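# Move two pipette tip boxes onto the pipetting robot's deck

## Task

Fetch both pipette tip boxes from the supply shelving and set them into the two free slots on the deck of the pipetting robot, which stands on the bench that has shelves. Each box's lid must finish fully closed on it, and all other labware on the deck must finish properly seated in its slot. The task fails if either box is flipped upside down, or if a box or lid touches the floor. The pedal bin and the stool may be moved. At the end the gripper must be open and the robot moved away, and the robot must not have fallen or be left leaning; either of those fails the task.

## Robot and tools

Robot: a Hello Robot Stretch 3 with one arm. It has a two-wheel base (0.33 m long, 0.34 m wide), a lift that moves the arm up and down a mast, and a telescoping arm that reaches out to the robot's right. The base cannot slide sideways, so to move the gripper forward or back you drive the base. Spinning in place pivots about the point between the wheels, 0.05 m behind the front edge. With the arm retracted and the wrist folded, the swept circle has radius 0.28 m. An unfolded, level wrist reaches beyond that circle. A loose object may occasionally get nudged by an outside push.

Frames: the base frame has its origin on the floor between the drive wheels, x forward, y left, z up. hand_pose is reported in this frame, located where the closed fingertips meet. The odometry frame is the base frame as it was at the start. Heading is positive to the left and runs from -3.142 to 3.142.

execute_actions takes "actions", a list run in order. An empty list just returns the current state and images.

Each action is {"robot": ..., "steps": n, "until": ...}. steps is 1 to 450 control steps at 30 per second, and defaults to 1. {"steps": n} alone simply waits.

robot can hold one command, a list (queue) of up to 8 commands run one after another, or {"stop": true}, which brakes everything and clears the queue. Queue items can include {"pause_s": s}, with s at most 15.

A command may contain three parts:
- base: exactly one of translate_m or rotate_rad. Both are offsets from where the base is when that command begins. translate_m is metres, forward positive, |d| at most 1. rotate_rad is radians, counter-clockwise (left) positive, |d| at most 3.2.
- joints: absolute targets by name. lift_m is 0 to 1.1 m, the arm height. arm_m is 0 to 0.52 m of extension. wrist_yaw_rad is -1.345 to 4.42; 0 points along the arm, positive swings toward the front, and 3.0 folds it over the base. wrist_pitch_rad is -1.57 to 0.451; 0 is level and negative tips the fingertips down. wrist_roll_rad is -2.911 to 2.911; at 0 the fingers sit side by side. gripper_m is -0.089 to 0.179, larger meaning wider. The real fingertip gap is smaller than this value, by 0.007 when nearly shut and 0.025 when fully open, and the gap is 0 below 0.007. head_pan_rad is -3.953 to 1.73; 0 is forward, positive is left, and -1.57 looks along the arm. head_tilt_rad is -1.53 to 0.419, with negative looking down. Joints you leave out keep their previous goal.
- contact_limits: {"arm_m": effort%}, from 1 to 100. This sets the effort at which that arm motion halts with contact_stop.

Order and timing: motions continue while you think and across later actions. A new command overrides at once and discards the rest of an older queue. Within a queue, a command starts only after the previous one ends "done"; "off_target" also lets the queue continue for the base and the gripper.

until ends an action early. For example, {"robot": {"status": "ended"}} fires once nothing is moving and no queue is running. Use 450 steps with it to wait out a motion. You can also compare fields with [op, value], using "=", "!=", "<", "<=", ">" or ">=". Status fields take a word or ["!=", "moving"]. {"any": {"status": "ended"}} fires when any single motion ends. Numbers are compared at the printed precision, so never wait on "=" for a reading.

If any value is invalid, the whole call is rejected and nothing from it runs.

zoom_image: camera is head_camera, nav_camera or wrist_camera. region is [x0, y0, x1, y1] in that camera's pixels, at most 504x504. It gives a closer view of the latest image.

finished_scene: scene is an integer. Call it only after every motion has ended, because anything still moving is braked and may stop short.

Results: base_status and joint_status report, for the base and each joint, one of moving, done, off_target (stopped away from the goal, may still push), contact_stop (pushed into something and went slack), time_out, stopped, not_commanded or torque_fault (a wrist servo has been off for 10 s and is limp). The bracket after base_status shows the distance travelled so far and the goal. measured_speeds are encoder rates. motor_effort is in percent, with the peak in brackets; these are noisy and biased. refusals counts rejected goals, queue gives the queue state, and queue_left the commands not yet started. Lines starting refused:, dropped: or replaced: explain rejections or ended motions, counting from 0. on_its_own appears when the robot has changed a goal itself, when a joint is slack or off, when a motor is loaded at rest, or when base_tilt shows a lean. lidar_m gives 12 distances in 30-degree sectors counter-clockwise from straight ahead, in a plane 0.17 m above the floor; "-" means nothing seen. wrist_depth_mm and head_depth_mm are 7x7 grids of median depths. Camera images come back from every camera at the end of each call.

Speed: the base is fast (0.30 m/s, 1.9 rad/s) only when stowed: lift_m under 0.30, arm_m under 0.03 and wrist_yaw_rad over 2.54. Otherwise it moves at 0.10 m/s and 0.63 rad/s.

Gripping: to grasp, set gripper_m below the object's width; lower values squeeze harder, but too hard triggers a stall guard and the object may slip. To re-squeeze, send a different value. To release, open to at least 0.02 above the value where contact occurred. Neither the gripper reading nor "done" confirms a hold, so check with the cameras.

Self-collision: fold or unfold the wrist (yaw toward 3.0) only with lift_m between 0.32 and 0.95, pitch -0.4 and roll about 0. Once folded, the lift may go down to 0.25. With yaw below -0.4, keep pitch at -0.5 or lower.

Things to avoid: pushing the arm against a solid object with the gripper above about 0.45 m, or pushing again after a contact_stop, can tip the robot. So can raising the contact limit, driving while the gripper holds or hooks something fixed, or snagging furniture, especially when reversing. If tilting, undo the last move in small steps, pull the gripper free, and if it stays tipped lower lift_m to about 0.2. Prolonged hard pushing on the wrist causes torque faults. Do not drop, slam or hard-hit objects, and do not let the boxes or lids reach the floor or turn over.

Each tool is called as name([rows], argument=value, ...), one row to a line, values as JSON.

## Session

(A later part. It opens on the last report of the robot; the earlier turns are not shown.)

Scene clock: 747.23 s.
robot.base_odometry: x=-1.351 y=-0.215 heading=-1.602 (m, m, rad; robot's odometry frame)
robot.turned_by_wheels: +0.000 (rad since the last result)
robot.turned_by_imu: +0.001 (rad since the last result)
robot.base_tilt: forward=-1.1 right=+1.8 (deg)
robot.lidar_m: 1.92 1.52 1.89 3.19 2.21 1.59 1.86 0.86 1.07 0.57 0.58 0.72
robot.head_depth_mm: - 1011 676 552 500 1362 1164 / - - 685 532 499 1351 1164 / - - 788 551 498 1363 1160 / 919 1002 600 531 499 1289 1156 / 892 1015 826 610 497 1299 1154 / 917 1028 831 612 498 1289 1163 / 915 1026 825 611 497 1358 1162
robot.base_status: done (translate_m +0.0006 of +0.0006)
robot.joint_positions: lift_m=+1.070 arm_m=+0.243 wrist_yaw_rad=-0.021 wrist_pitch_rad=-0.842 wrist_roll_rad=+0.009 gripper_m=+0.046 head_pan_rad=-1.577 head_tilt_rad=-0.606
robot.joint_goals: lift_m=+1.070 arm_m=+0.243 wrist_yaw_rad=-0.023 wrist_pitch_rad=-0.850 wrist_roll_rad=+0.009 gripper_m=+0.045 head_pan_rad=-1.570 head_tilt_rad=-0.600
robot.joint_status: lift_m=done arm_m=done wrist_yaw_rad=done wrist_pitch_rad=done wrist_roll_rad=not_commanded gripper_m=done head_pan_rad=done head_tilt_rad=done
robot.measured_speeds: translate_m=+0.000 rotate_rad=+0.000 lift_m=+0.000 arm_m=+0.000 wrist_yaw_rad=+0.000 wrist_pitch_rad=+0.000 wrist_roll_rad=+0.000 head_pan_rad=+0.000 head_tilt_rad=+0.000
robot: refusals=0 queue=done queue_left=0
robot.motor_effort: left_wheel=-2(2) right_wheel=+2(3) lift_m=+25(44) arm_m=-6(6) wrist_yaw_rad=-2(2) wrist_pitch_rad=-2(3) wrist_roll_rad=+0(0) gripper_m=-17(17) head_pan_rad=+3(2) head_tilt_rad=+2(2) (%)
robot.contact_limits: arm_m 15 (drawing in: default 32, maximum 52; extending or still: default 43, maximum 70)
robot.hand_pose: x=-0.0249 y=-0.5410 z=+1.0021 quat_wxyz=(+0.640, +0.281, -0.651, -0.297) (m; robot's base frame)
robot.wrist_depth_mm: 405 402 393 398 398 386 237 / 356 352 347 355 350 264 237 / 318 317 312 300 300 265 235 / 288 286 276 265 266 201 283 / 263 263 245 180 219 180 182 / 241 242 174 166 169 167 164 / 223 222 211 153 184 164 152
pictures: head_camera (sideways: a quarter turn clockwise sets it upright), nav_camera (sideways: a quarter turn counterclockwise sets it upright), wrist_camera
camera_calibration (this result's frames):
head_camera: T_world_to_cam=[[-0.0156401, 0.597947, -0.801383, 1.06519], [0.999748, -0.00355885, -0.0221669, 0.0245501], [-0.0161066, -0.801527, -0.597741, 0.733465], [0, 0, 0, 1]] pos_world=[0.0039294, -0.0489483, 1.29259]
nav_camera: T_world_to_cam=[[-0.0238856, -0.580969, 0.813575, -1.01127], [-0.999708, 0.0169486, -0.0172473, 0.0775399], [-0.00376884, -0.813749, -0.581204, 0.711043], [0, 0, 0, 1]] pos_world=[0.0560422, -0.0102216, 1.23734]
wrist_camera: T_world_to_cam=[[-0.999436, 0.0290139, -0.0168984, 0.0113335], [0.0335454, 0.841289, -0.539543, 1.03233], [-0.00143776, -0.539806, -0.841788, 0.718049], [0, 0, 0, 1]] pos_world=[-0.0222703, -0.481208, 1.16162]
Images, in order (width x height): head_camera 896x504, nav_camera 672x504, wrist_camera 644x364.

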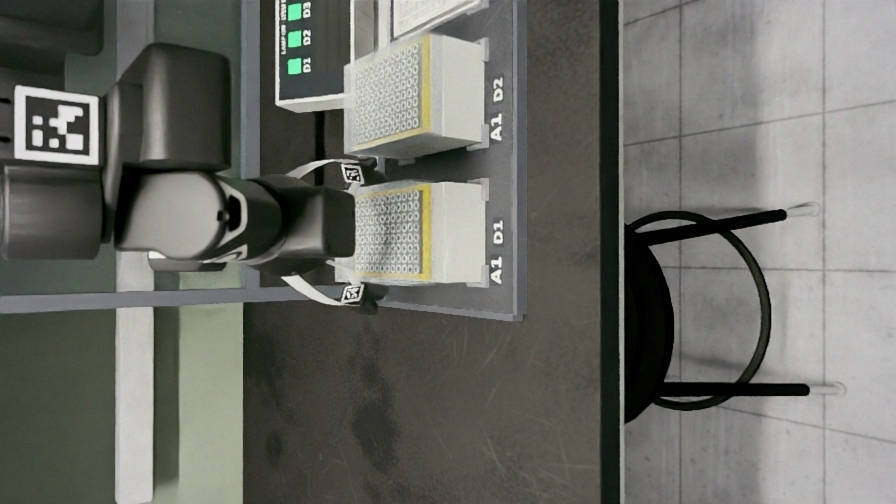

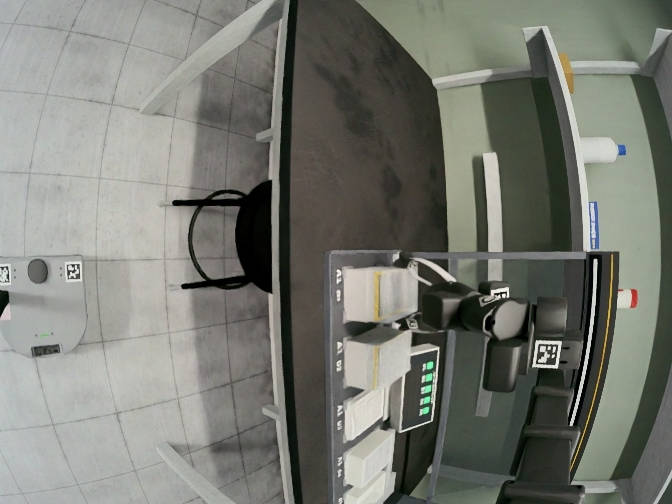

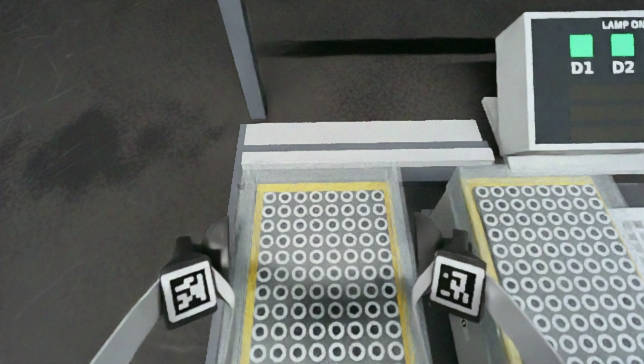

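execute_actions([
  {"robot":[{"joints":{"lift_m":1.079}},{"joints":{"arm_m":0.2455},"base":{"translate_m":-0.0009}},{"pause_s":0.3}],"steps":450,"until":{"robot":{"status":"ended"}}},
])

zoom_image(camera="wrist_camera", region=[200, 120, 450, 364])

zoom_image(camera="head_camera", region=[300, 130, 520, 340])

Scene clock: 753.87 s.
robot.base_odometry: x=-1.351 y=-0.214 heading=-1.602 (m, m, rad; robot's odometry frame)
robot.turned_by_wheels: +0.000 (rad since the last result)
robot.turned_by_imu: +0.001 (rad since the last result)
robot.base_tilt: forward=-1.1 right=+2.0 (deg)
robot.lidar_m: 1.92 1.52 1.89 3.20 2.20 1.59 1.86 0.86 1.07 0.57 0.58 0.72
robot.head_depth_mm: 941 1015 677 551 500 1368 1159 / - 867 686 533 498 1348 1164 / - - 810 550 499 1358 1162 / 924 1013 602 532 498 1297 1165 / 889 1008 827 608 498 1289 1164 / 917 1025 831 610 498 1295 1150 / 916 1030 826 610 499 1351 1163
robot.base_status: done (translate_m -0.0009 of -0.0009)
robot.joint_positions: lift_m=+1.079 arm_m=+0.245 wrist_yaw_rad=-0.021 wrist_pitch_rad=-0.857 wrist_roll_rad=+0.009 gripper_m=+0.046 head_pan_rad=-1.577 head_tilt_rad=-0.606
robot.joint_goals: lift_m=+1.079 arm_m=+0.245 wrist_yaw_rad=-0.023 wrist_pitch_rad=-0.850 wrist_roll_rad=+0.009 gripper_m=+0.045 head_pan_rad=-1.570 head_tilt_rad=-0.600
robot.joint_status: lift_m=done arm_m=done wrist_yaw_rad=done wrist_pitch_rad=done wrist_roll_rad=not_commanded gripper_m=done head_pan_rad=done head_tilt_rad=done
robot.measured_speeds: translate_m=+0.000 rotate_rad=+0.000 lift_m=+0.000 arm_m=+0.000 wrist_yaw_rad=+0.000 wrist_pitch_rad=+0.000 wrist_roll_rad=+0.000 head_pan_rad=+0.000 head_tilt_rad=+0.000
robot: refusals=0 queue=done queue_left=0
robot.motor_effort: left_wheel=-2(6) right_wheel=+3(7) lift_m=+45(49) arm_m=+4(3) wrist_yaw_rad=-2(1) wrist_pitch_rad=+2(2) wrist_roll_rad=+0(0) gripper_m=-16(17) head_pan_rad=+1(2) head_tilt_rad=+2(3) (%)
robot.hand_pose: x=-0.0248 y=-0.5397 z=+1.0080 quat_wxyz=(+0.637, +0.286, -0.649, -0.302) (m; robot's base frame)
robot.wrist_depth_mm: 404 401 392 401 396 388 240 / 355 355 347 354 353 261 240 / 324 319 317 304 302 263 240 / 290 292 279 269 270 205 289 / 268 264 249 186 228 185 187 / 245 247 181 171 175 173 170 / 229 227 216 159 208 164 157
pictures: head_camera (sideways: a quarter turn clockwise sets it upright), nav_camera (sideways: a quarter turn counterclockwise sets it upright), wrist_camera
camera_calibration (this result's frames):
head_camera: T_world_to_cam=[[-0.0156402, 0.597947, -0.801383, 1.06519], [0.999748, -0.00355862, -0.0221669, 0.0245501], [-0.0161064, -0.801527, -0.597741, 0.733464], [0, 0, 0, 1]] pos_world=[0.00392942, -0.0489483, 1.29259]
nav_camera: T_world_to_cam=[[-0.0238855, -0.580969, 0.813575, -1.01127], [-0.999708, 0.0169484, -0.0172473, 0.0775399], [-0.00376865, -0.813749, -0.581204, 0.711042], [0, 0, 0, 1]] pos_world=[0.0560422, -0.0102216, 1.23734]
wrist_camera: T_world_to_cam=[[-0.99943, 0.0292861, -0.0167819, 0.0114913], [0.0337335, 0.849445, -0.526598, 1.02577], [-0.00116675, -0.526864, -0.849949, 0.738984], [0, 0, 0, 1]] pos_world=[-0.0222559, -0.482329, 1.16846]
Images, in order (width x height): head_camera 896x504, nav_camera 672x504, wrist_camera 644x364.

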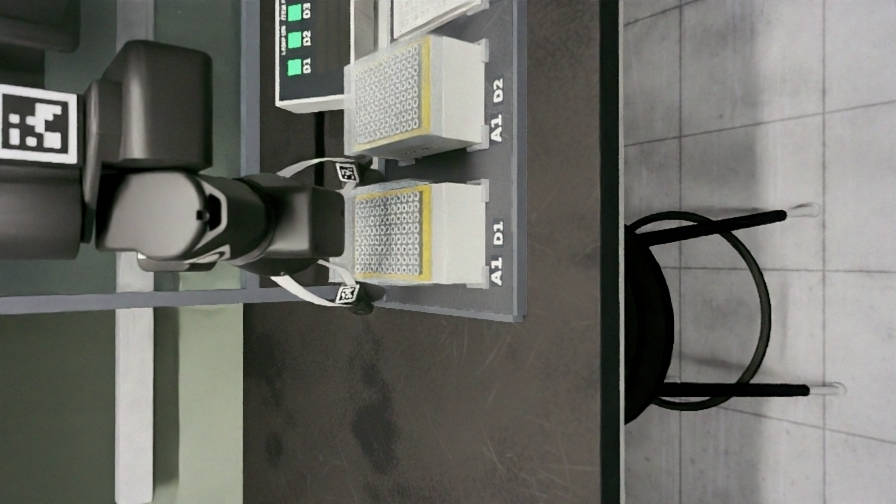

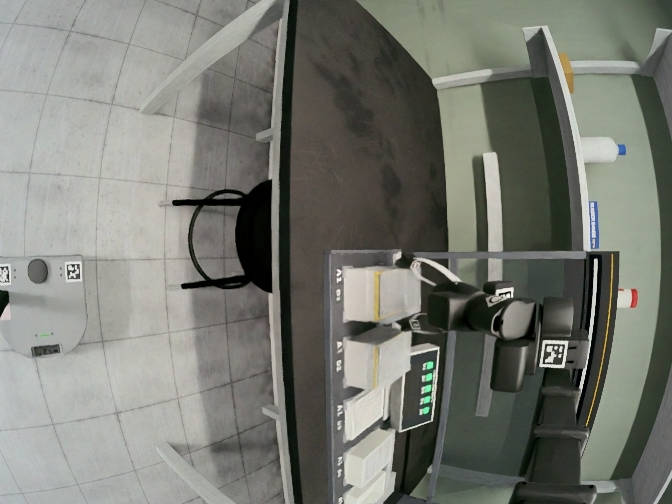

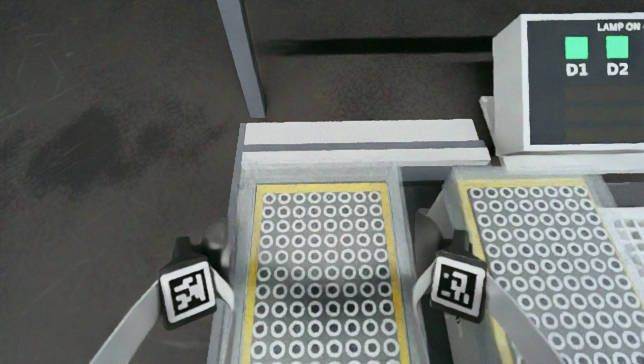

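Region (200, 120, 450, 364) of wrist_camera's 644x364 image, scaled by 2.016; it fills the top 492 rows of this view, and the rest is white.

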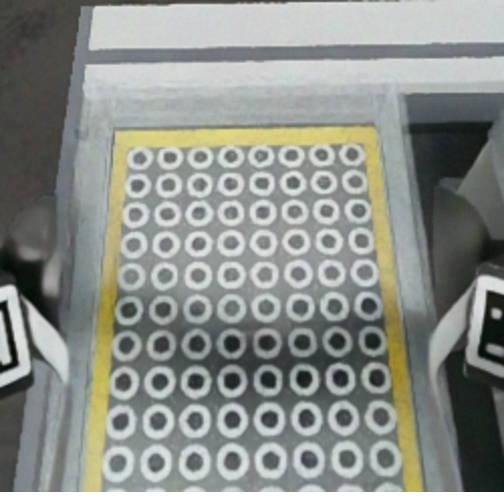

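Region (300, 130, 520, 340) of head_camera's 896x504 image, scaled by 2.291, with more detail than that image has; it fills the top 481 rows of this view, and the rest is white.

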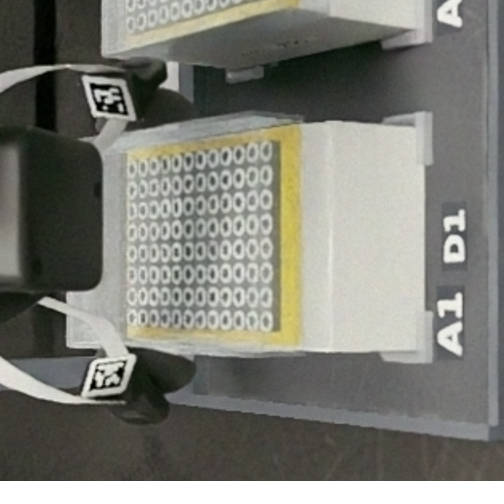

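execute_actions([
  {"robot":[{"joints":{"arm_m":0.2435},"base":{"translate_m":0.0007}},{"pause_s":0.3},{"joints":{"lift_m":1.073}}],"steps":450,"until":{"robot":{"status":"ended"}}},
])

zoom_image(camera="wrist_camera", region=[200, 120, 450, 364])

zoom_image(camera="head_camera", region=[300, 130, 520, 340])

Scene clock: 769.07 s.
robot.base_odometry: x=-1.351 y=-0.215 heading=-1.602 (m, m, rad; robot's odometry frame)
robot.turned_by_wheels: +0.000 (rad since the last result)
robot.turned_by_imu: +0.001 (rad since the last result)
robot.base_tilt: forward=-1.1 right=+2.1 (deg)
robot.lidar_m: 1.92 1.52 1.89 3.21 2.21 1.59 1.86 0.86 1.07 0.57 0.58 0.72
robot.head_depth_mm: 932 1007 674 551 500 1360 1167 / - 866 685 534 499 1363 1162 / - - 812 550 499 1360 1163 / 923 1010 603 532 500 1296 1169 / 889 1016 831 609 500 1296 1160 / 914 1033 831 609 498 1303 1148 / 912 1022 828 610 497 1358 1159
robot.base_status: done (translate_m +0.0007 of +0.0007)
robot.joint_positions: lift_m=+1.073 arm_m=+0.244 wrist_yaw_rad=-0.021 wrist_pitch_rad=-0.854 wrist_roll_rad=+0.009 gripper_m=+0.046 head_pan_rad=-1.577 head_tilt_rad=-0.606
robot.joint_goals: lift_m=+1.073 arm_m=+0.243 wrist_yaw_rad=-0.023 wrist_pitch_rad=-0.850 wrist_roll_rad=+0.009 gripper_m=+0.045 head_pan_rad=-1.570 head_tilt_rad=-0.600
robot.joint_status: lift_m=done arm_m=done wrist_yaw_rad=done wrist_pitch_rad=done wrist_roll_rad=not_commanded gripper_m=done head_pan_rad=done head_tilt_rad=done
robot.measured_speeds: translate_m=+0.000 rotate_rad=+0.000 lift_m=+0.000 arm_m=+0.000 wrist_yaw_rad=+0.000 wrist_pitch_rad=+0.000 wrist_roll_rad=+0.000 head_pan_rad=+0.000 head_tilt_rad=+0.000
robot: refusals=0 queue=done queue_left=0
robot.motor_effort: left_wheel=-2(2) right_wheel=+2(8) lift_m=+25(45) arm_m=-4(8) wrist_yaw_rad=-2(1) wrist_pitch_rad=+1(2) wrist_roll_rad=+0(0) gripper_m=-17(16) head_pan_rad=+2(2) head_tilt_rad=+3(3) (%)
robot.hand_pose: x=-0.0248 y=-0.5389 z=+1.0032 quat_wxyz=(+0.638, +0.285, -0.649, -0.301) (m; robot's base frame)
robot.wrist_depth_mm: 397 399 385 395 393 371 238 / 355 352 343 351 350 265 237 / 318 317 314 298 300 265 237 / 286 287 276 202 270 202 270 / 261 262 246 181 208 181 183 / 241 241 175 166 170 169 166 / 225 225 212 155 207 165 154
pictures: head_camera (sideways: a quarter turn clockwise sets it upright), nav_camera (sideways: a quarter turn counterclockwise sets it upright), wrist_camera
camera_calibration (this result's frames):
head_camera: T_world_to_cam=[[-0.0156401, 0.597947, -0.801383, 1.06519], [0.999748, -0.00355886, -0.0221669, 0.0245501], [-0.0161066, -0.801528, -0.597741, 0.733464], [0, 0, 0, 1]] pos_world=[0.0039294, -0.0489483, 1.29259]
nav_camera: T_world_to_cam=[[-0.0238856, -0.580969, 0.813575, -1.01127], [-0.999708, 0.0169486, -0.0172473, 0.07754], [-0.00376884, -0.813749, -0.581204, 0.711042], [0, 0, 0, 1]] pos_world=[0.0560422, -0.0102216, 1.23734]
wrist_camera: T_world_to_cam=[[-0.999431, 0.0292347, -0.0168066, 0.0113714], [0.033699, 0.847711, -0.529387, 1.0245], [-0.00122931, -0.529652, -0.848214, 0.732075], [0, 0, 0, 1]] pos_world=[-0.0222597, -0.481066, 1.1635]
Images, in order (width x height): head_camera 896x504, nav_camera 672x504, wrist_camera 644x364.

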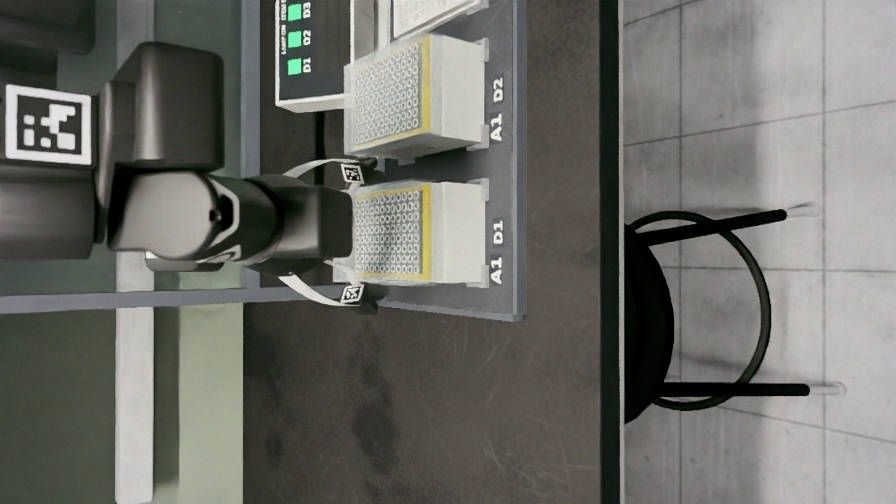

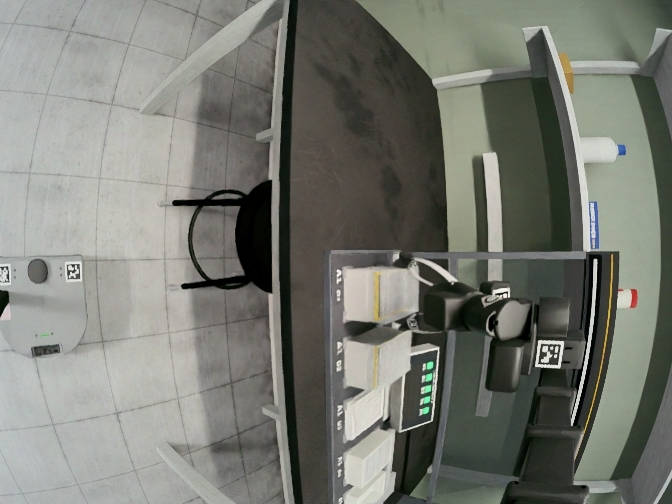

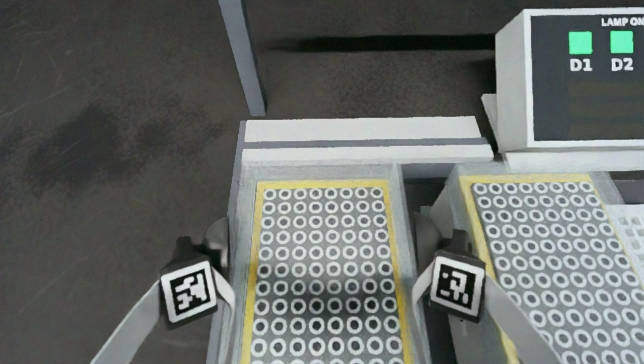

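Region (200, 120, 450, 364) of wrist_camera's 644x364 image, scaled by 2.016; it fills the top 492 rows of this view, and the rest is white.

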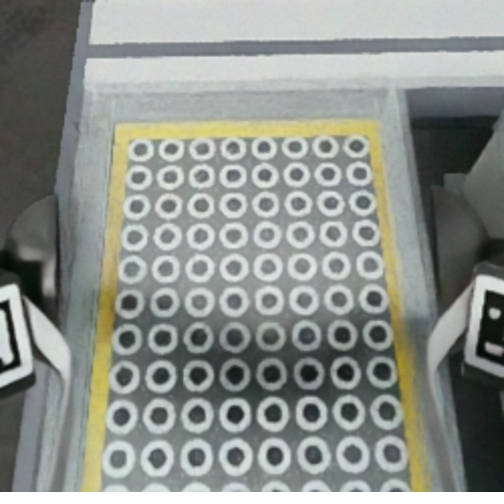

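Region (300, 130, 520, 340) of head_camera's 896x504 image, scaled by 2.291, with more detail than that image has; it fills the top 481 rows of this view, and the rest is white.

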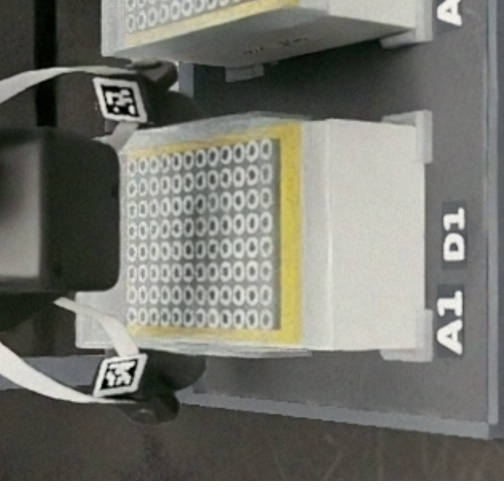

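execute_actions([
  {"robot":[{"joints":{"lift_m":1.078}},{"joints":{"wrist_yaw_rad":-0.012},"base":{"translate_m":-0.0012}},{"pause_s":0.3},{"joints":{"lift_m":1.072}}],"steps":450,"until":{"robot":{"status":"ended"}}},
])

zoom_image(camera="wrist_camera", region=[200, 120, 450, 364])

zoom_image(camera="head_camera", region=[300, 130, 520, 340])

Scene clock: 778.53 s.
robot.base_odometry: x=-1.351 y=-0.213 heading=-1.602 (m, m, rad; robot's odometry frame)
robot.turned_by_wheels: +0.000 (rad since the last result)
robot.turned_by_imu: +0.001 (rad since the last result)
robot.base_tilt: forward=-1.0 right=+1.9 (deg)
robot.lidar_m: 1.92 1.52 1.89 3.20 2.20 1.59 1.86 0.86 1.07 0.57 0.58 0.72
robot.head_depth_mm: 932 1011 676 552 501 1358 1167 / - 868 684 534 499 1362 1163 / - - 834 550 499 1359 1162 / 918 1010 601 532 498 1292 1158 / 891 1011 826 613 499 1296 1158 / 915 1031 829 609 496 1301 1151 / 917 1028 824 610 497 1366 1157
robot.base_status: done (translate_m -0.0012 of -0.0012)
robot.joint_positions: lift_m=+1.072 arm_m=+0.244 wrist_yaw_rad=-0.014 wrist_pitch_rad=-0.857 wrist_roll_rad=+0.009 gripper_m=+0.046 head_pan_rad=-1.577 head_tilt_rad=-0.606
robot.joint_goals: lift_m=+1.072 arm_m=+0.243 wrist_yaw_rad=-0.012 wrist_pitch_rad=-0.850 wrist_roll_rad=+0.009 gripper_m=+0.045 head_pan_rad=-1.570 head_tilt_rad=-0.600
robot.joint_status: lift_m=done arm_m=done wrist_yaw_rad=done wrist_pitch_rad=done wrist_roll_rad=not_commanded gripper_m=done head_pan_rad=done head_tilt_rad=done
robot.measured_speeds: translate_m=+0.000 rotate_rad=+0.000 lift_m=+0.000 arm_m=+0.000 wrist_yaw_rad=+0.000 wrist_pitch_rad=+0.000 wrist_roll_rad=+0.000 head_pan_rad=+0.000 head_tilt_rad=+0.000
robot: refusals=0 queue=done queue_left=0
robot.motor_effort: left_wheel=-2(6) right_wheel=+3(6) lift_m=+30(46) arm_m=-4(4) wrist_yaw_rad=+2(1) wrist_pitch_rad=+2(2) wrist_roll_rad=+0(0) gripper_m=-17(17) head_pan_rad=+3(3) head_tilt_rad=+2(2) (%)
robot.hand_pose: x=-0.0237 y=-0.5383 z=+1.0015 quat_wxyz=(+0.638, +0.288, -0.648, -0.300) (m; robot's base frame)
robot.wrist_depth_mm: 391 391 381 386 388 368 233 / 347 346 337 347 343 265 234 / 312 313 306 295 298 266 234 / 283 283 273 200 266 194 267 / 259 259 242 179 219 179 180 / 240 238 170 165 168 166 164 / 222 223 183 153 204 163 151
pictures: head_camera (sideways: a quarter turn clockwise sets it upright), nav_camera (sideways: a quarter turn counterclockwise sets it upright), wrist_camera
camera_calibration (this result's frames):
head_camera: T_world_to_cam=[[-0.0156401, 0.597947, -0.801383, 1.06519], [0.999748, -0.00355874, -0.0221669, 0.0245501], [-0.0161065, -0.801528, -0.597741, 0.733464], [0, 0, 0, 1]] pos_world=[0.00392941, -0.0489483, 1.29259]
nav_camera: T_world_to_cam=[[-0.0238855, -0.580969, 0.813575, -1.01127], [-0.999708, 0.0169485, -0.0172473, 0.07754], [-0.00376875, -0.813749, -0.581204, 0.711042], [0, 0, 0, 1]] pos_world=[0.0560422, -0.0102216, 1.23734]
wrist_camera: T_world_to_cam=[[-0.999622, 0.0217758, -0.0167819, 0.00841796], [0.0273501, 0.849661, -0.526619, 1.02114], [0.00279137, -0.526879, -0.849935, 0.734308], [0, 0, 0, 1]] pos_world=[-0.0215631, -0.480911, 1.16201]
Images, in order (width x height): head_camera 896x504, nav_camera 672x504, wrist_camera 644x364.

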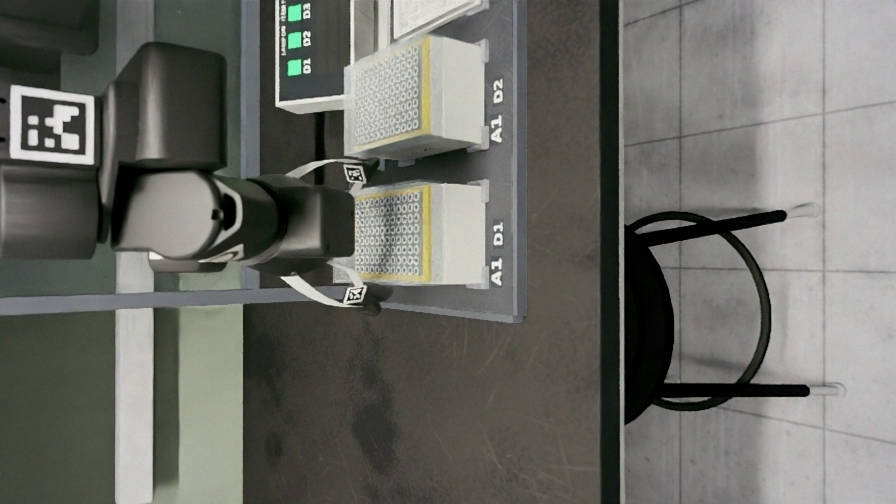

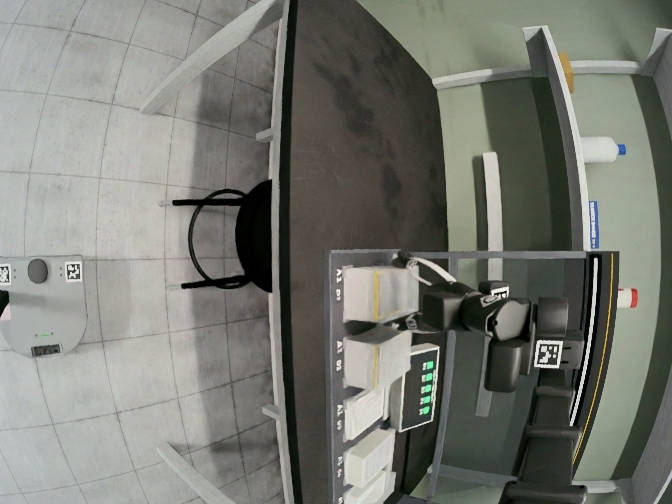

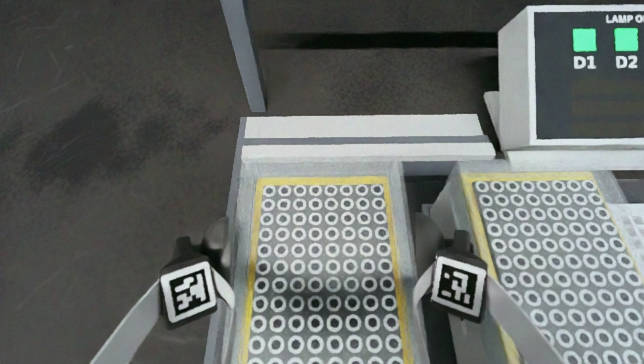

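Region (200, 120, 450, 364) of wrist_camera's 644x364 image, scaled by 2.016; it fills the top 492 rows of this view, and the rest is white.

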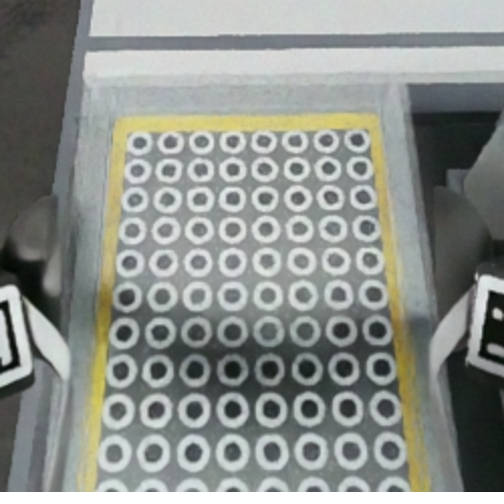

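Region (300, 130, 520, 340) of head_camera's 896x504 image, scaled by 2.291, with more detail than that image has; it fills the top 481 rows of this view, and the rest is white.

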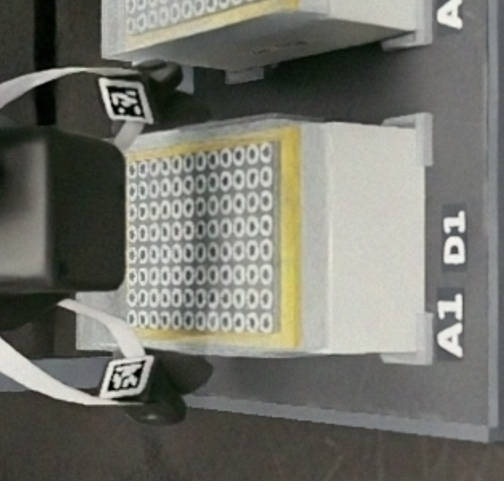

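Near end dropped. Now extend to clear the far end and lower.

execute_actions([
  {"robot":[{"joints":{"arm_m":0.2465}},{"pause_s":0.3},{"joints":{"lift_m":1.067}}],"steps":450,"until":{"robot":{"status":"ended"}}},
])

zoom_image(camera="wrist_camera", region=[200, 120, 450, 364])

zoom_image(camera="head_camera", region=[300, 130, 520, 340])

Scene clock: 783.00 s.
robot.base_odometry: x=-1.351 y=-0.213 heading=-1.602 (m, m, rad; robot's odometry frame)
robot.turned_by_wheels: +0.000 (rad since the last result)
robot.turned_by_imu: +0.001 (rad since the last result)
robot.base_tilt: forward=-0.9 right=+1.9 (deg)
robot.lidar_m: 1.92 1.52 1.89 3.20 2.21 1.58 1.86 0.86 1.07 0.57 0.58 0.72
robot.head_depth_mm: - 1015 677 551 499 1367 1164 / - - 685 533 501 1369 1164 / - - 832 552 498 1357 1156 / 917 989 677 531 499 1298 1165 / 894 1008 831 603 498 1294 1160 / 916 1030 826 610 497 1298 1147 / 919 1032 825 611 498 1363 1154
robot.base_status: done (translate_m -0.0012 of -0.0012)
robot.joint_positions: lift_m=+1.067 arm_m=+0.246 wrist_yaw_rad=-0.014 wrist_pitch_rad=-0.857 wrist_roll_rad=+0.009 gripper_m=+0.046 head_pan_rad=-1.577 head_tilt_rad=-0.606
robot.joint_goals: lift_m=+1.067 arm_m=+0.246 wrist_yaw_rad=-0.012 wrist_pitch_rad=-0.850 wrist_roll_rad=+0.009 gripper_m=+0.045 head_pan_rad=-1.570 head_tilt_rad=-0.600
robot.joint_status: lift_m=done arm_m=done wrist_yaw_rad=done wrist_pitch_rad=done wrist_roll_rad=not_commanded gripper_m=done head_pan_rad=done head_tilt_rad=done
robot.measured_speeds: translate_m=+0.000 rotate_rad=+0.000 lift_m=+0.000 arm_m=+0.000 wrist_yaw_rad=+0.000 wrist_pitch_rad=+0.000 wrist_roll_rad=+0.000 head_pan_rad=+0.000 head_tilt_rad=+0.000
robot: refusals=0 queue=done queue_left=0
robot.motor_effort: left_wheel=-2(2) right_wheel=+3(3) lift_m=+31(30) arm_m=+4(5) wrist_yaw_rad=+1(1) wrist_pitch_rad=+3(2) wrist_roll_rad=+0(0) gripper_m=-17(17) head_pan_rad=+2(4) head_tilt_rad=+3(3) (%)
robot.hand_pose: x=-0.0237 y=-0.5407 z=+0.9965 quat_wxyz=(+0.638, +0.288, -0.648, -0.300) (m; robot's base frame)
robot.wrist_depth_mm: 387 385 371 378 377 361 229 / 342 342 331 340 336 265 229 / 307 305 301 290 287 266 228 / 278 276 264 193 260 189 251 / 253 256 238 173 207 176 173 / 236 235 163 160 163 162 159 / 217 218 179 149 179 163 147
pictures: head_camera (sideways: a quarter turn clockwise sets it upright), nav_camera (sideways: a quarter turn counterclockwise sets it upright), wrist_camera
camera_calibration (this result's frames):
head_camera: T_world_to_cam=[[-0.0156401, 0.597947, -0.801383, 1.06519], [0.999748, -0.00355874, -0.0221669, 0.0245501], [-0.0161065, -0.801527, -0.597741, 0.733464], [0, 0, 0, 1]] pos_world=[0.00392941, -0.0489483, 1.29259]
nav_camera: T_world_to_cam=[[-0.0238855, -0.580969, 0.813575, -1.01127], [-0.999708, 0.0169485, -0.0172473, 0.0775399], [-0.00376875, -0.813749, -0.581204, 0.711042], [0, 0, 0, 1]] pos_world=[0.0560422, -0.0102216, 1.23734]
wrist_camera: T_world_to_cam=[[-0.999622, 0.0217806, -0.0167812, 0.00838748], [0.0273532, 0.849764, -0.526453, 1.02039], [0.00279364, -0.526713, -0.850038, 0.728971], [0, 0, 0, 1]] pos_world=[-0.0215631, -0.483315, 1.15698]
Images, in order (width x height): head_camera 896x504, nav_camera 672x504, wrist_camera 644x364.

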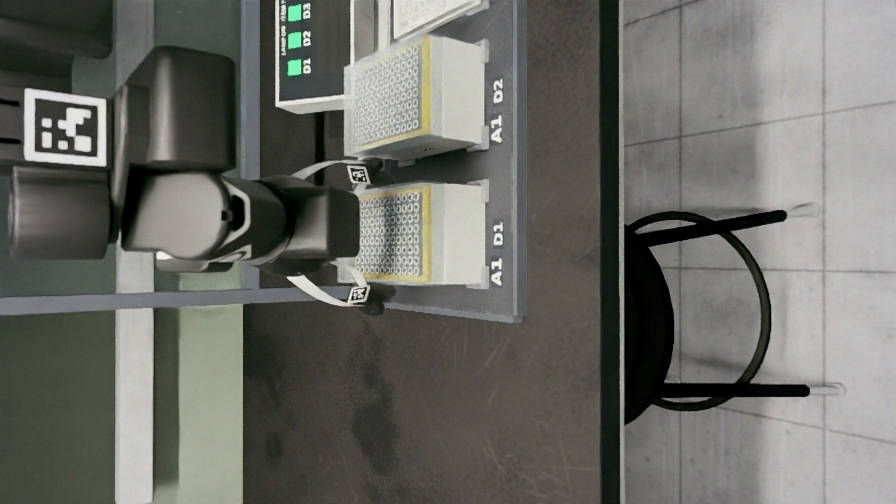

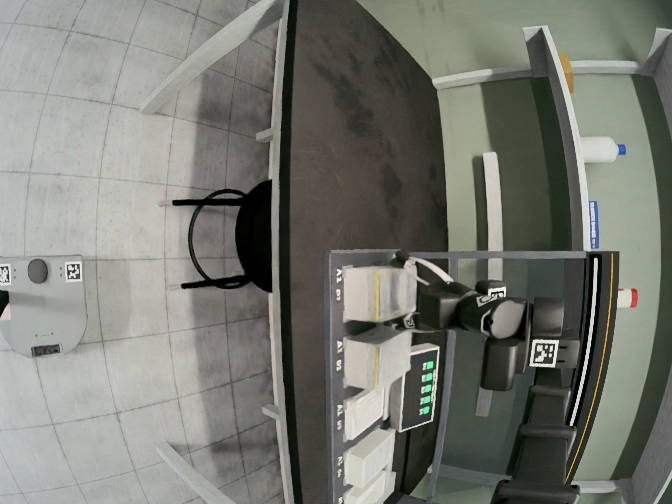

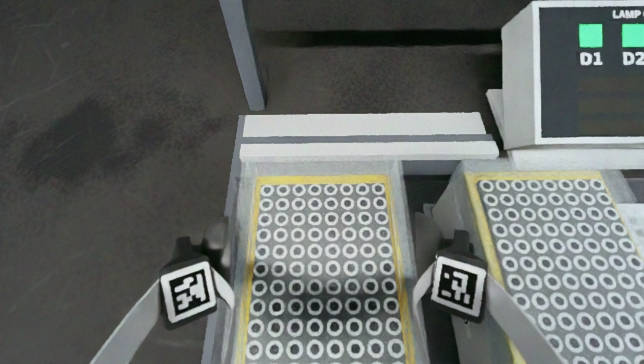

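Region (200, 120, 450, 364) of wrist_camera's 644x364 image, scaled by 2.016; it fills the top 492 rows of this view, and the rest is white.

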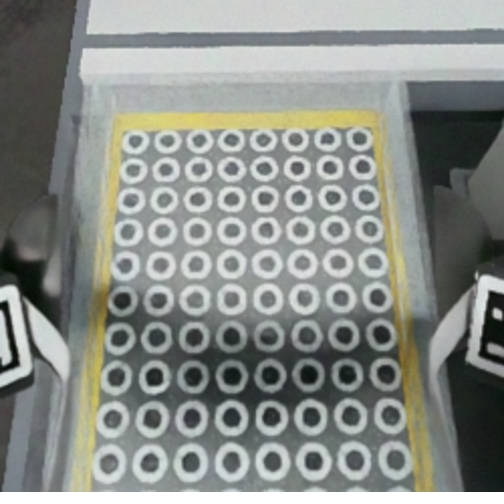

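Region (300, 130, 520, 340) of head_camera's 896x504 image, scaled by 2.291, with more detail than that image has; it fills the top 481 rows of this view, and the rest is white.

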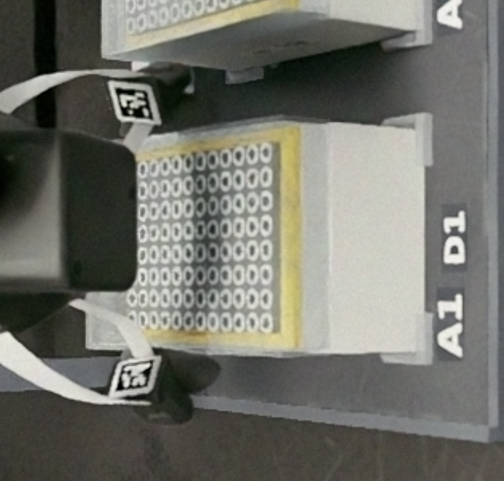

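It's sliding on freely. Lower fully and release.

execute_actions([
  {"robot":[{"joints":{"lift_m":1.062}},{"joints":{"gripper_m":0.11}},{"pause_s":0.3},{"joints":{"lift_m":1.1}},{"joints":{"arm_m":0.12}}],"steps":450,"until":{"robot":{"status":"ended"}}},
])

Scene clock: 790.67 s.
robot.base_odometry: x=-1.351 y=-0.213 heading=-1.602 (m, m, rad; robot's odometry frame)
robot.turned_by_wheels: +0.000 (rad since the last result)
robot.turned_by_imu: +0.001 (rad since the last result)
robot.base_tilt: forward=-1.0 right=+1.9 (deg)
robot.lidar_m: 1.92 1.52 1.89 3.20 2.21 1.59 1.86 0.86 1.06 0.57 0.58 0.72
robot.head_depth_mm: - - 667 553 500 1360 1162 / - - 680 533 500 1368 1161 / - - - 544 500 1364 1165 / 918 997 - 532 497 1294 1153 / 892 1012 808 588 499 1302 1163 / 920 1024 825 610 498 1291 1145 / 912 1026 832 610 498 1362 1162
robot.base_status: done (translate_m -0.0012 of -0.0012)
robot.joint_positions: lift_m=+1.099 arm_m=+0.120 wrist_yaw_rad=-0.013 wrist_pitch_rad=-0.856 wrist_roll_rad=+0.009 gripper_m=+0.110 head_pan_rad=-1.577 head_tilt_rad=-0.606
robot.joint_goals: lift_m=+1.100 arm_m=+0.120 wrist_yaw_rad=-0.012 wrist_pitch_rad=-0.850 wrist_roll_rad=+0.009 gripper_m=+0.110 head_pan_rad=-1.570 head_tilt_rad=-0.600
robot.joint_status: lift_m=done arm_m=done wrist_yaw_rad=done wrist_pitch_rad=done wrist_roll_rad=not_commanded gripper_m=done head_pan_rad=done head_tilt_rad=done
robot.measured_speeds: translate_m=+0.000 rotate_rad=+0.000 lift_m=+0.000 arm_m=+0.000 wrist_yaw_rad=+0.000 wrist_pitch_rad=+0.000 wrist_roll_rad=+0.000 head_pan_rad=+0.000 head_tilt_rad=+0.000
robot: refusals=0 queue=done queue_left=0
robot.motor_effort: left_wheel=-2(2) right_wheel=+3(3) lift_m=+45(47) arm_m=-6(5) wrist_yaw_rad=+0(1) wrist_pitch_rad=+2(2) wrist_roll_rad=+0(0) gripper_m=+1(83) head_pan_rad=+3(3) head_tilt_rad=+2(2) (%)
robot.hand_pose: x=-0.0235 y=-0.4150 z=+1.0281 quat_wxyz=(+0.639, +0.288, -0.648, -0.299) (m; robot's base frame)
robot.wrist_depth_mm: 435 434 422 436 430 318 318 / 388 387 378 277 353 320 346 / 348 348 339 248 288 247 314 / 315 314 308 230 255 229 283 / 288 289 278 264 270 265 268 / 269 268 262 261 259 261 259 / 247 242 246 245 246 241 244
pictures: head_camera (sideways: a quarter turn clockwise sets it upright), nav_camera (sideways: a quarter turn counterclockwise sets it upright), wrist_camera
camera_calibration (this result's frames):
head_camera: T_world_to_cam=[[-0.01564, 0.597941, -0.801388, 1.0652], [0.999748, -0.00355916, -0.0221669, 0.0245501], [-0.0161067, -0.801532, -0.597734, 0.733456], [0, 0, 0, 1]] pos_world=[0.0039294, -0.0489484, 1.29259]
nav_camera: T_world_to_cam=[[-0.0238856, -0.580962, 0.81358, -1.01128], [-0.999708, 0.0169486, -0.0172474, 0.0775401], [-0.00376897, -0.813754, -0.581197, 0.711034], [0, 0, 0, 1]] pos_world=[0.0560422, -0.0102221, 1.23734]
wrist_camera: T_world_to_cam=[[-0.999644, 0.0207582, -0.0167855, 0.00590838], [0.0264885, 0.849451, -0.527003, 0.930602], [0.00331888, -0.527259, -0.849698, 0.821436], [0, 0, 0, 1]] pos_world=[-0.0214702, -0.357513, 1.1885]
Images, in order (width x height): head_camera 896x504, nav_camera 672x504, wrist_camera 644x364.

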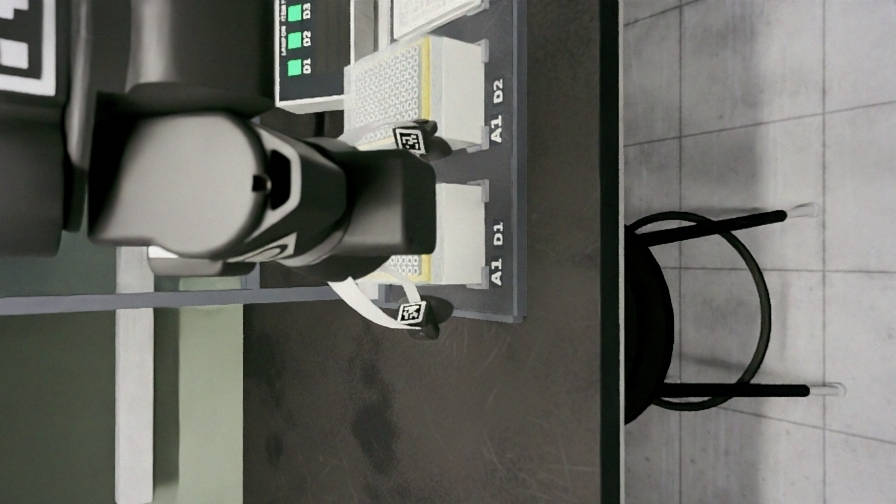

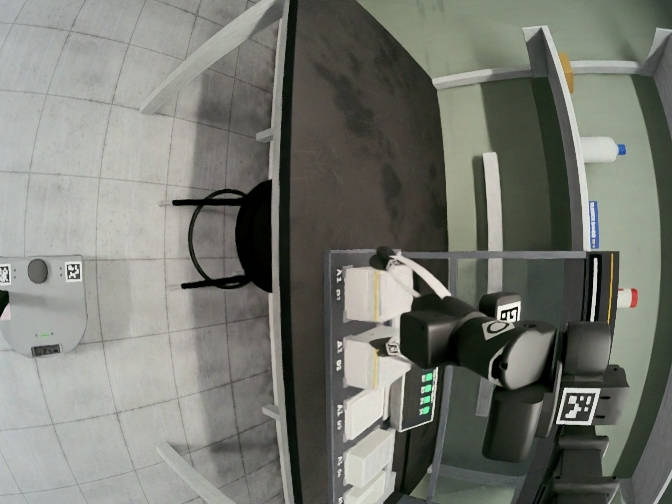

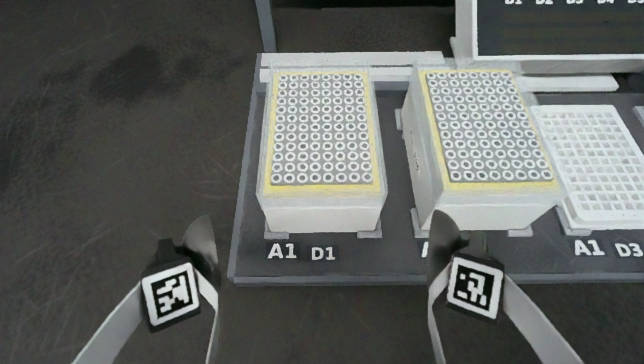

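Retract fully, lower the arm out of the head's view and verify.

execute_actions([
  {"robot":[{"joints":{"arm_m":0.0,"wrist_pitch_rad":-1.2,"head_pan_rad":-1.85}},{"joints":{"lift_m":0.7}}],"steps":450,"until":{"robot":{"status":"ended"}}},
])

zoom_image(camera="head_camera", region=[250, 100, 600, 504])

Scene clock: 799.67 s.
robot.base_odometry: x=-1.351 y=-0.213 heading=-1.602 (m, m, rad; robot's odometry frame)
robot.turned_by_wheels: +0.000 (rad since the last result)
robot.turned_by_imu: +0.001 (rad since the last result)
robot.base_tilt: forward=-1.0 right=+1.9 (deg)
robot.lidar_m: 1.92 1.52 1.89 3.20 2.21 1.59 1.85 0.86 1.07 0.57 0.58 0.72
robot.head_depth_mm: 1042 1131 808 594 1503 1357 1163 / 1001 1097 726 593 591 1355 1212 / 976 1064 708 571 531 1360 1209 / 949 1046 690 549 515 1357 1199 / 919 1020 827 550 498 1325 1181 / 905 996 832 524 482 1268 1137 / 878 963 751 590 482 815 1111
robot.base_status: done (translate_m -0.0012 of -0.0012)
robot.joint_positions: lift_m=+0.700 arm_m=+0.000 wrist_yaw_rad=-0.013 wrist_pitch_rad=-1.200 wrist_roll_rad=+0.009 gripper_m=+0.110 head_pan_rad=-1.843 head_tilt_rad=-0.606
robot.joint_goals: lift_m=+0.700 arm_m=+0.000 wrist_yaw_rad=-0.012 wrist_pitch_rad=-1.200 wrist_roll_rad=+0.009 gripper_m=+0.110 head_pan_rad=-1.850 head_tilt_rad=-0.600
robot.joint_status: lift_m=done arm_m=done wrist_yaw_rad=done wrist_pitch_rad=done wrist_roll_rad=not_commanded gripper_m=done head_pan_rad=done head_tilt_rad=done
robot.measured_speeds: translate_m=+0.000 rotate_rad=+0.000 lift_m=+0.000 arm_m=+0.000 wrist_yaw_rad=+0.000 wrist_pitch_rad=+0.000 wrist_roll_rad=+0.000 head_pan_rad=+0.000 head_tilt_rad=+0.000
robot: refusals=0 queue=done queue_left=0
robot.motor_effort: left_wheel=-2(2) right_wheel=+3(4) lift_m=+30(45) arm_m=-6(7) wrist_yaw_rad=+0(1) wrist_pitch_rad=+0(3) wrist_roll_rad=+0(0) gripper_m=+0(0) head_pan_rad=-1(17) head_tilt_rad=+3(3) (%)
robot.hand_pose: x=-0.0225 y=-0.2157 z=+0.5914 quat_wxyz=(+0.579, +0.394, -0.588, -0.405) (m; robot's base frame)
robot.wrist_depth_mm: 826 816 833 820 813 833 835 / 794 801 789 813 796 793 804 / 770 784 783 755 782 784 790 / 740 761 752 763 741 740 751 / 736 726 732 728 733 723 738 / 702 708 707 720 - 722 711 / 690 690 694 - - 688 694
pictures: head_camera (sideways: a quarter turn clockwise sets it upright), nav_camera (sideways: a quarter turn counterclockwise sets it upright), wrist_camera
camera_calibration (this result's frames):
head_camera: T_world_to_cam=[[0.142198, 0.580995, -0.801389, 1.06424], [0.963603, -0.266417, -0.0221669, 0.0247706], [-0.226382, -0.769068, -0.597733, 0.734737], [0, 0, 0, 1]] pos_world=[-0.00887002, -0.0466536, 1.29259]
nav_camera: T_world_to_cam=[[-0.175866, -0.554218, 0.813581, -1.01035], [-0.960042, 0.279324, -0.0172474, 0.0772981], [-0.217694, -0.784105, -0.581196, 0.712337], [0, 0, 0, 1]] pos_world=[0.0515944, -0.0229995, 1.23734]
wrist_camera: T_world_to_cam=[[-0.999576, 0.0260141, -0.0131029, -0.00559555], [0.0281874, 0.977286, -0.210041, 0.371357], [0.00734126, -0.210321, -0.977605, 0.699593], [0, 0, 0, 1]] pos_world=[-0.0211967, -0.215637, 0.761852]
Images, in order (width x height): head_camera 896x504, nav_camera 672x504, wrist_camera 644x364.

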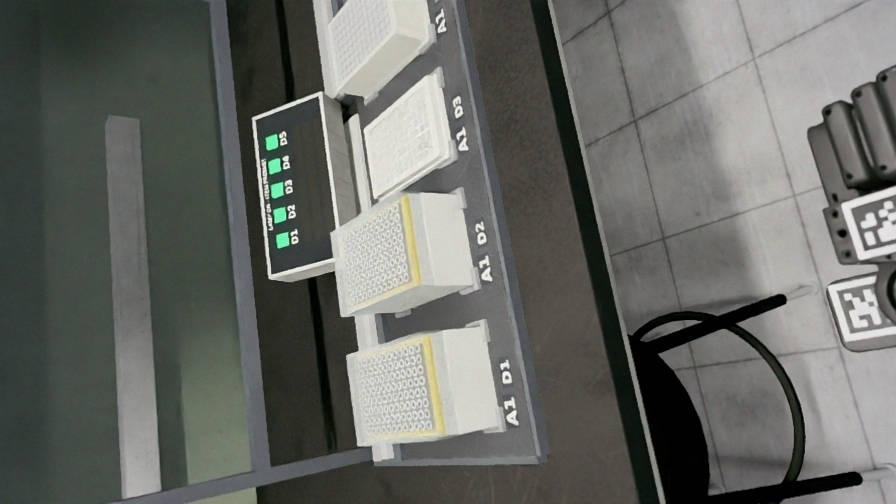

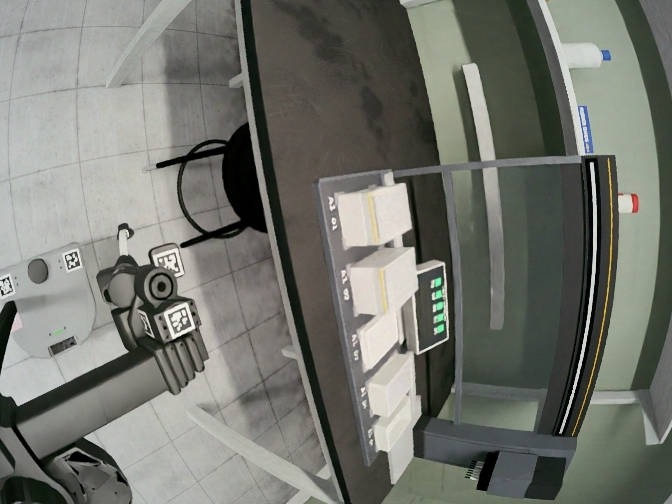

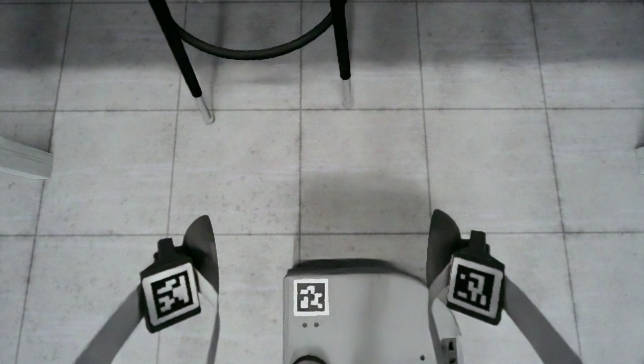

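Region (250, 100, 600, 504) of head_camera's 896x504 image, scaled by 1.248, with more detail than that image has; it fills the left 437 columns of this view, and the rest is white.

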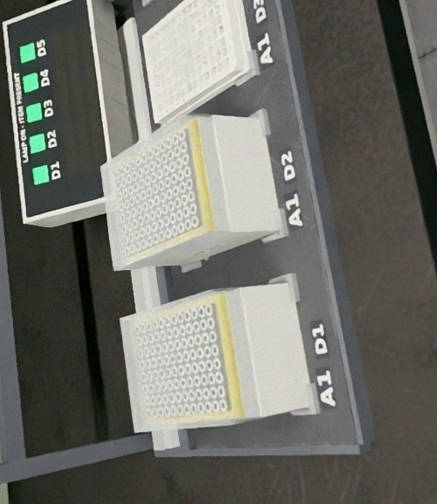

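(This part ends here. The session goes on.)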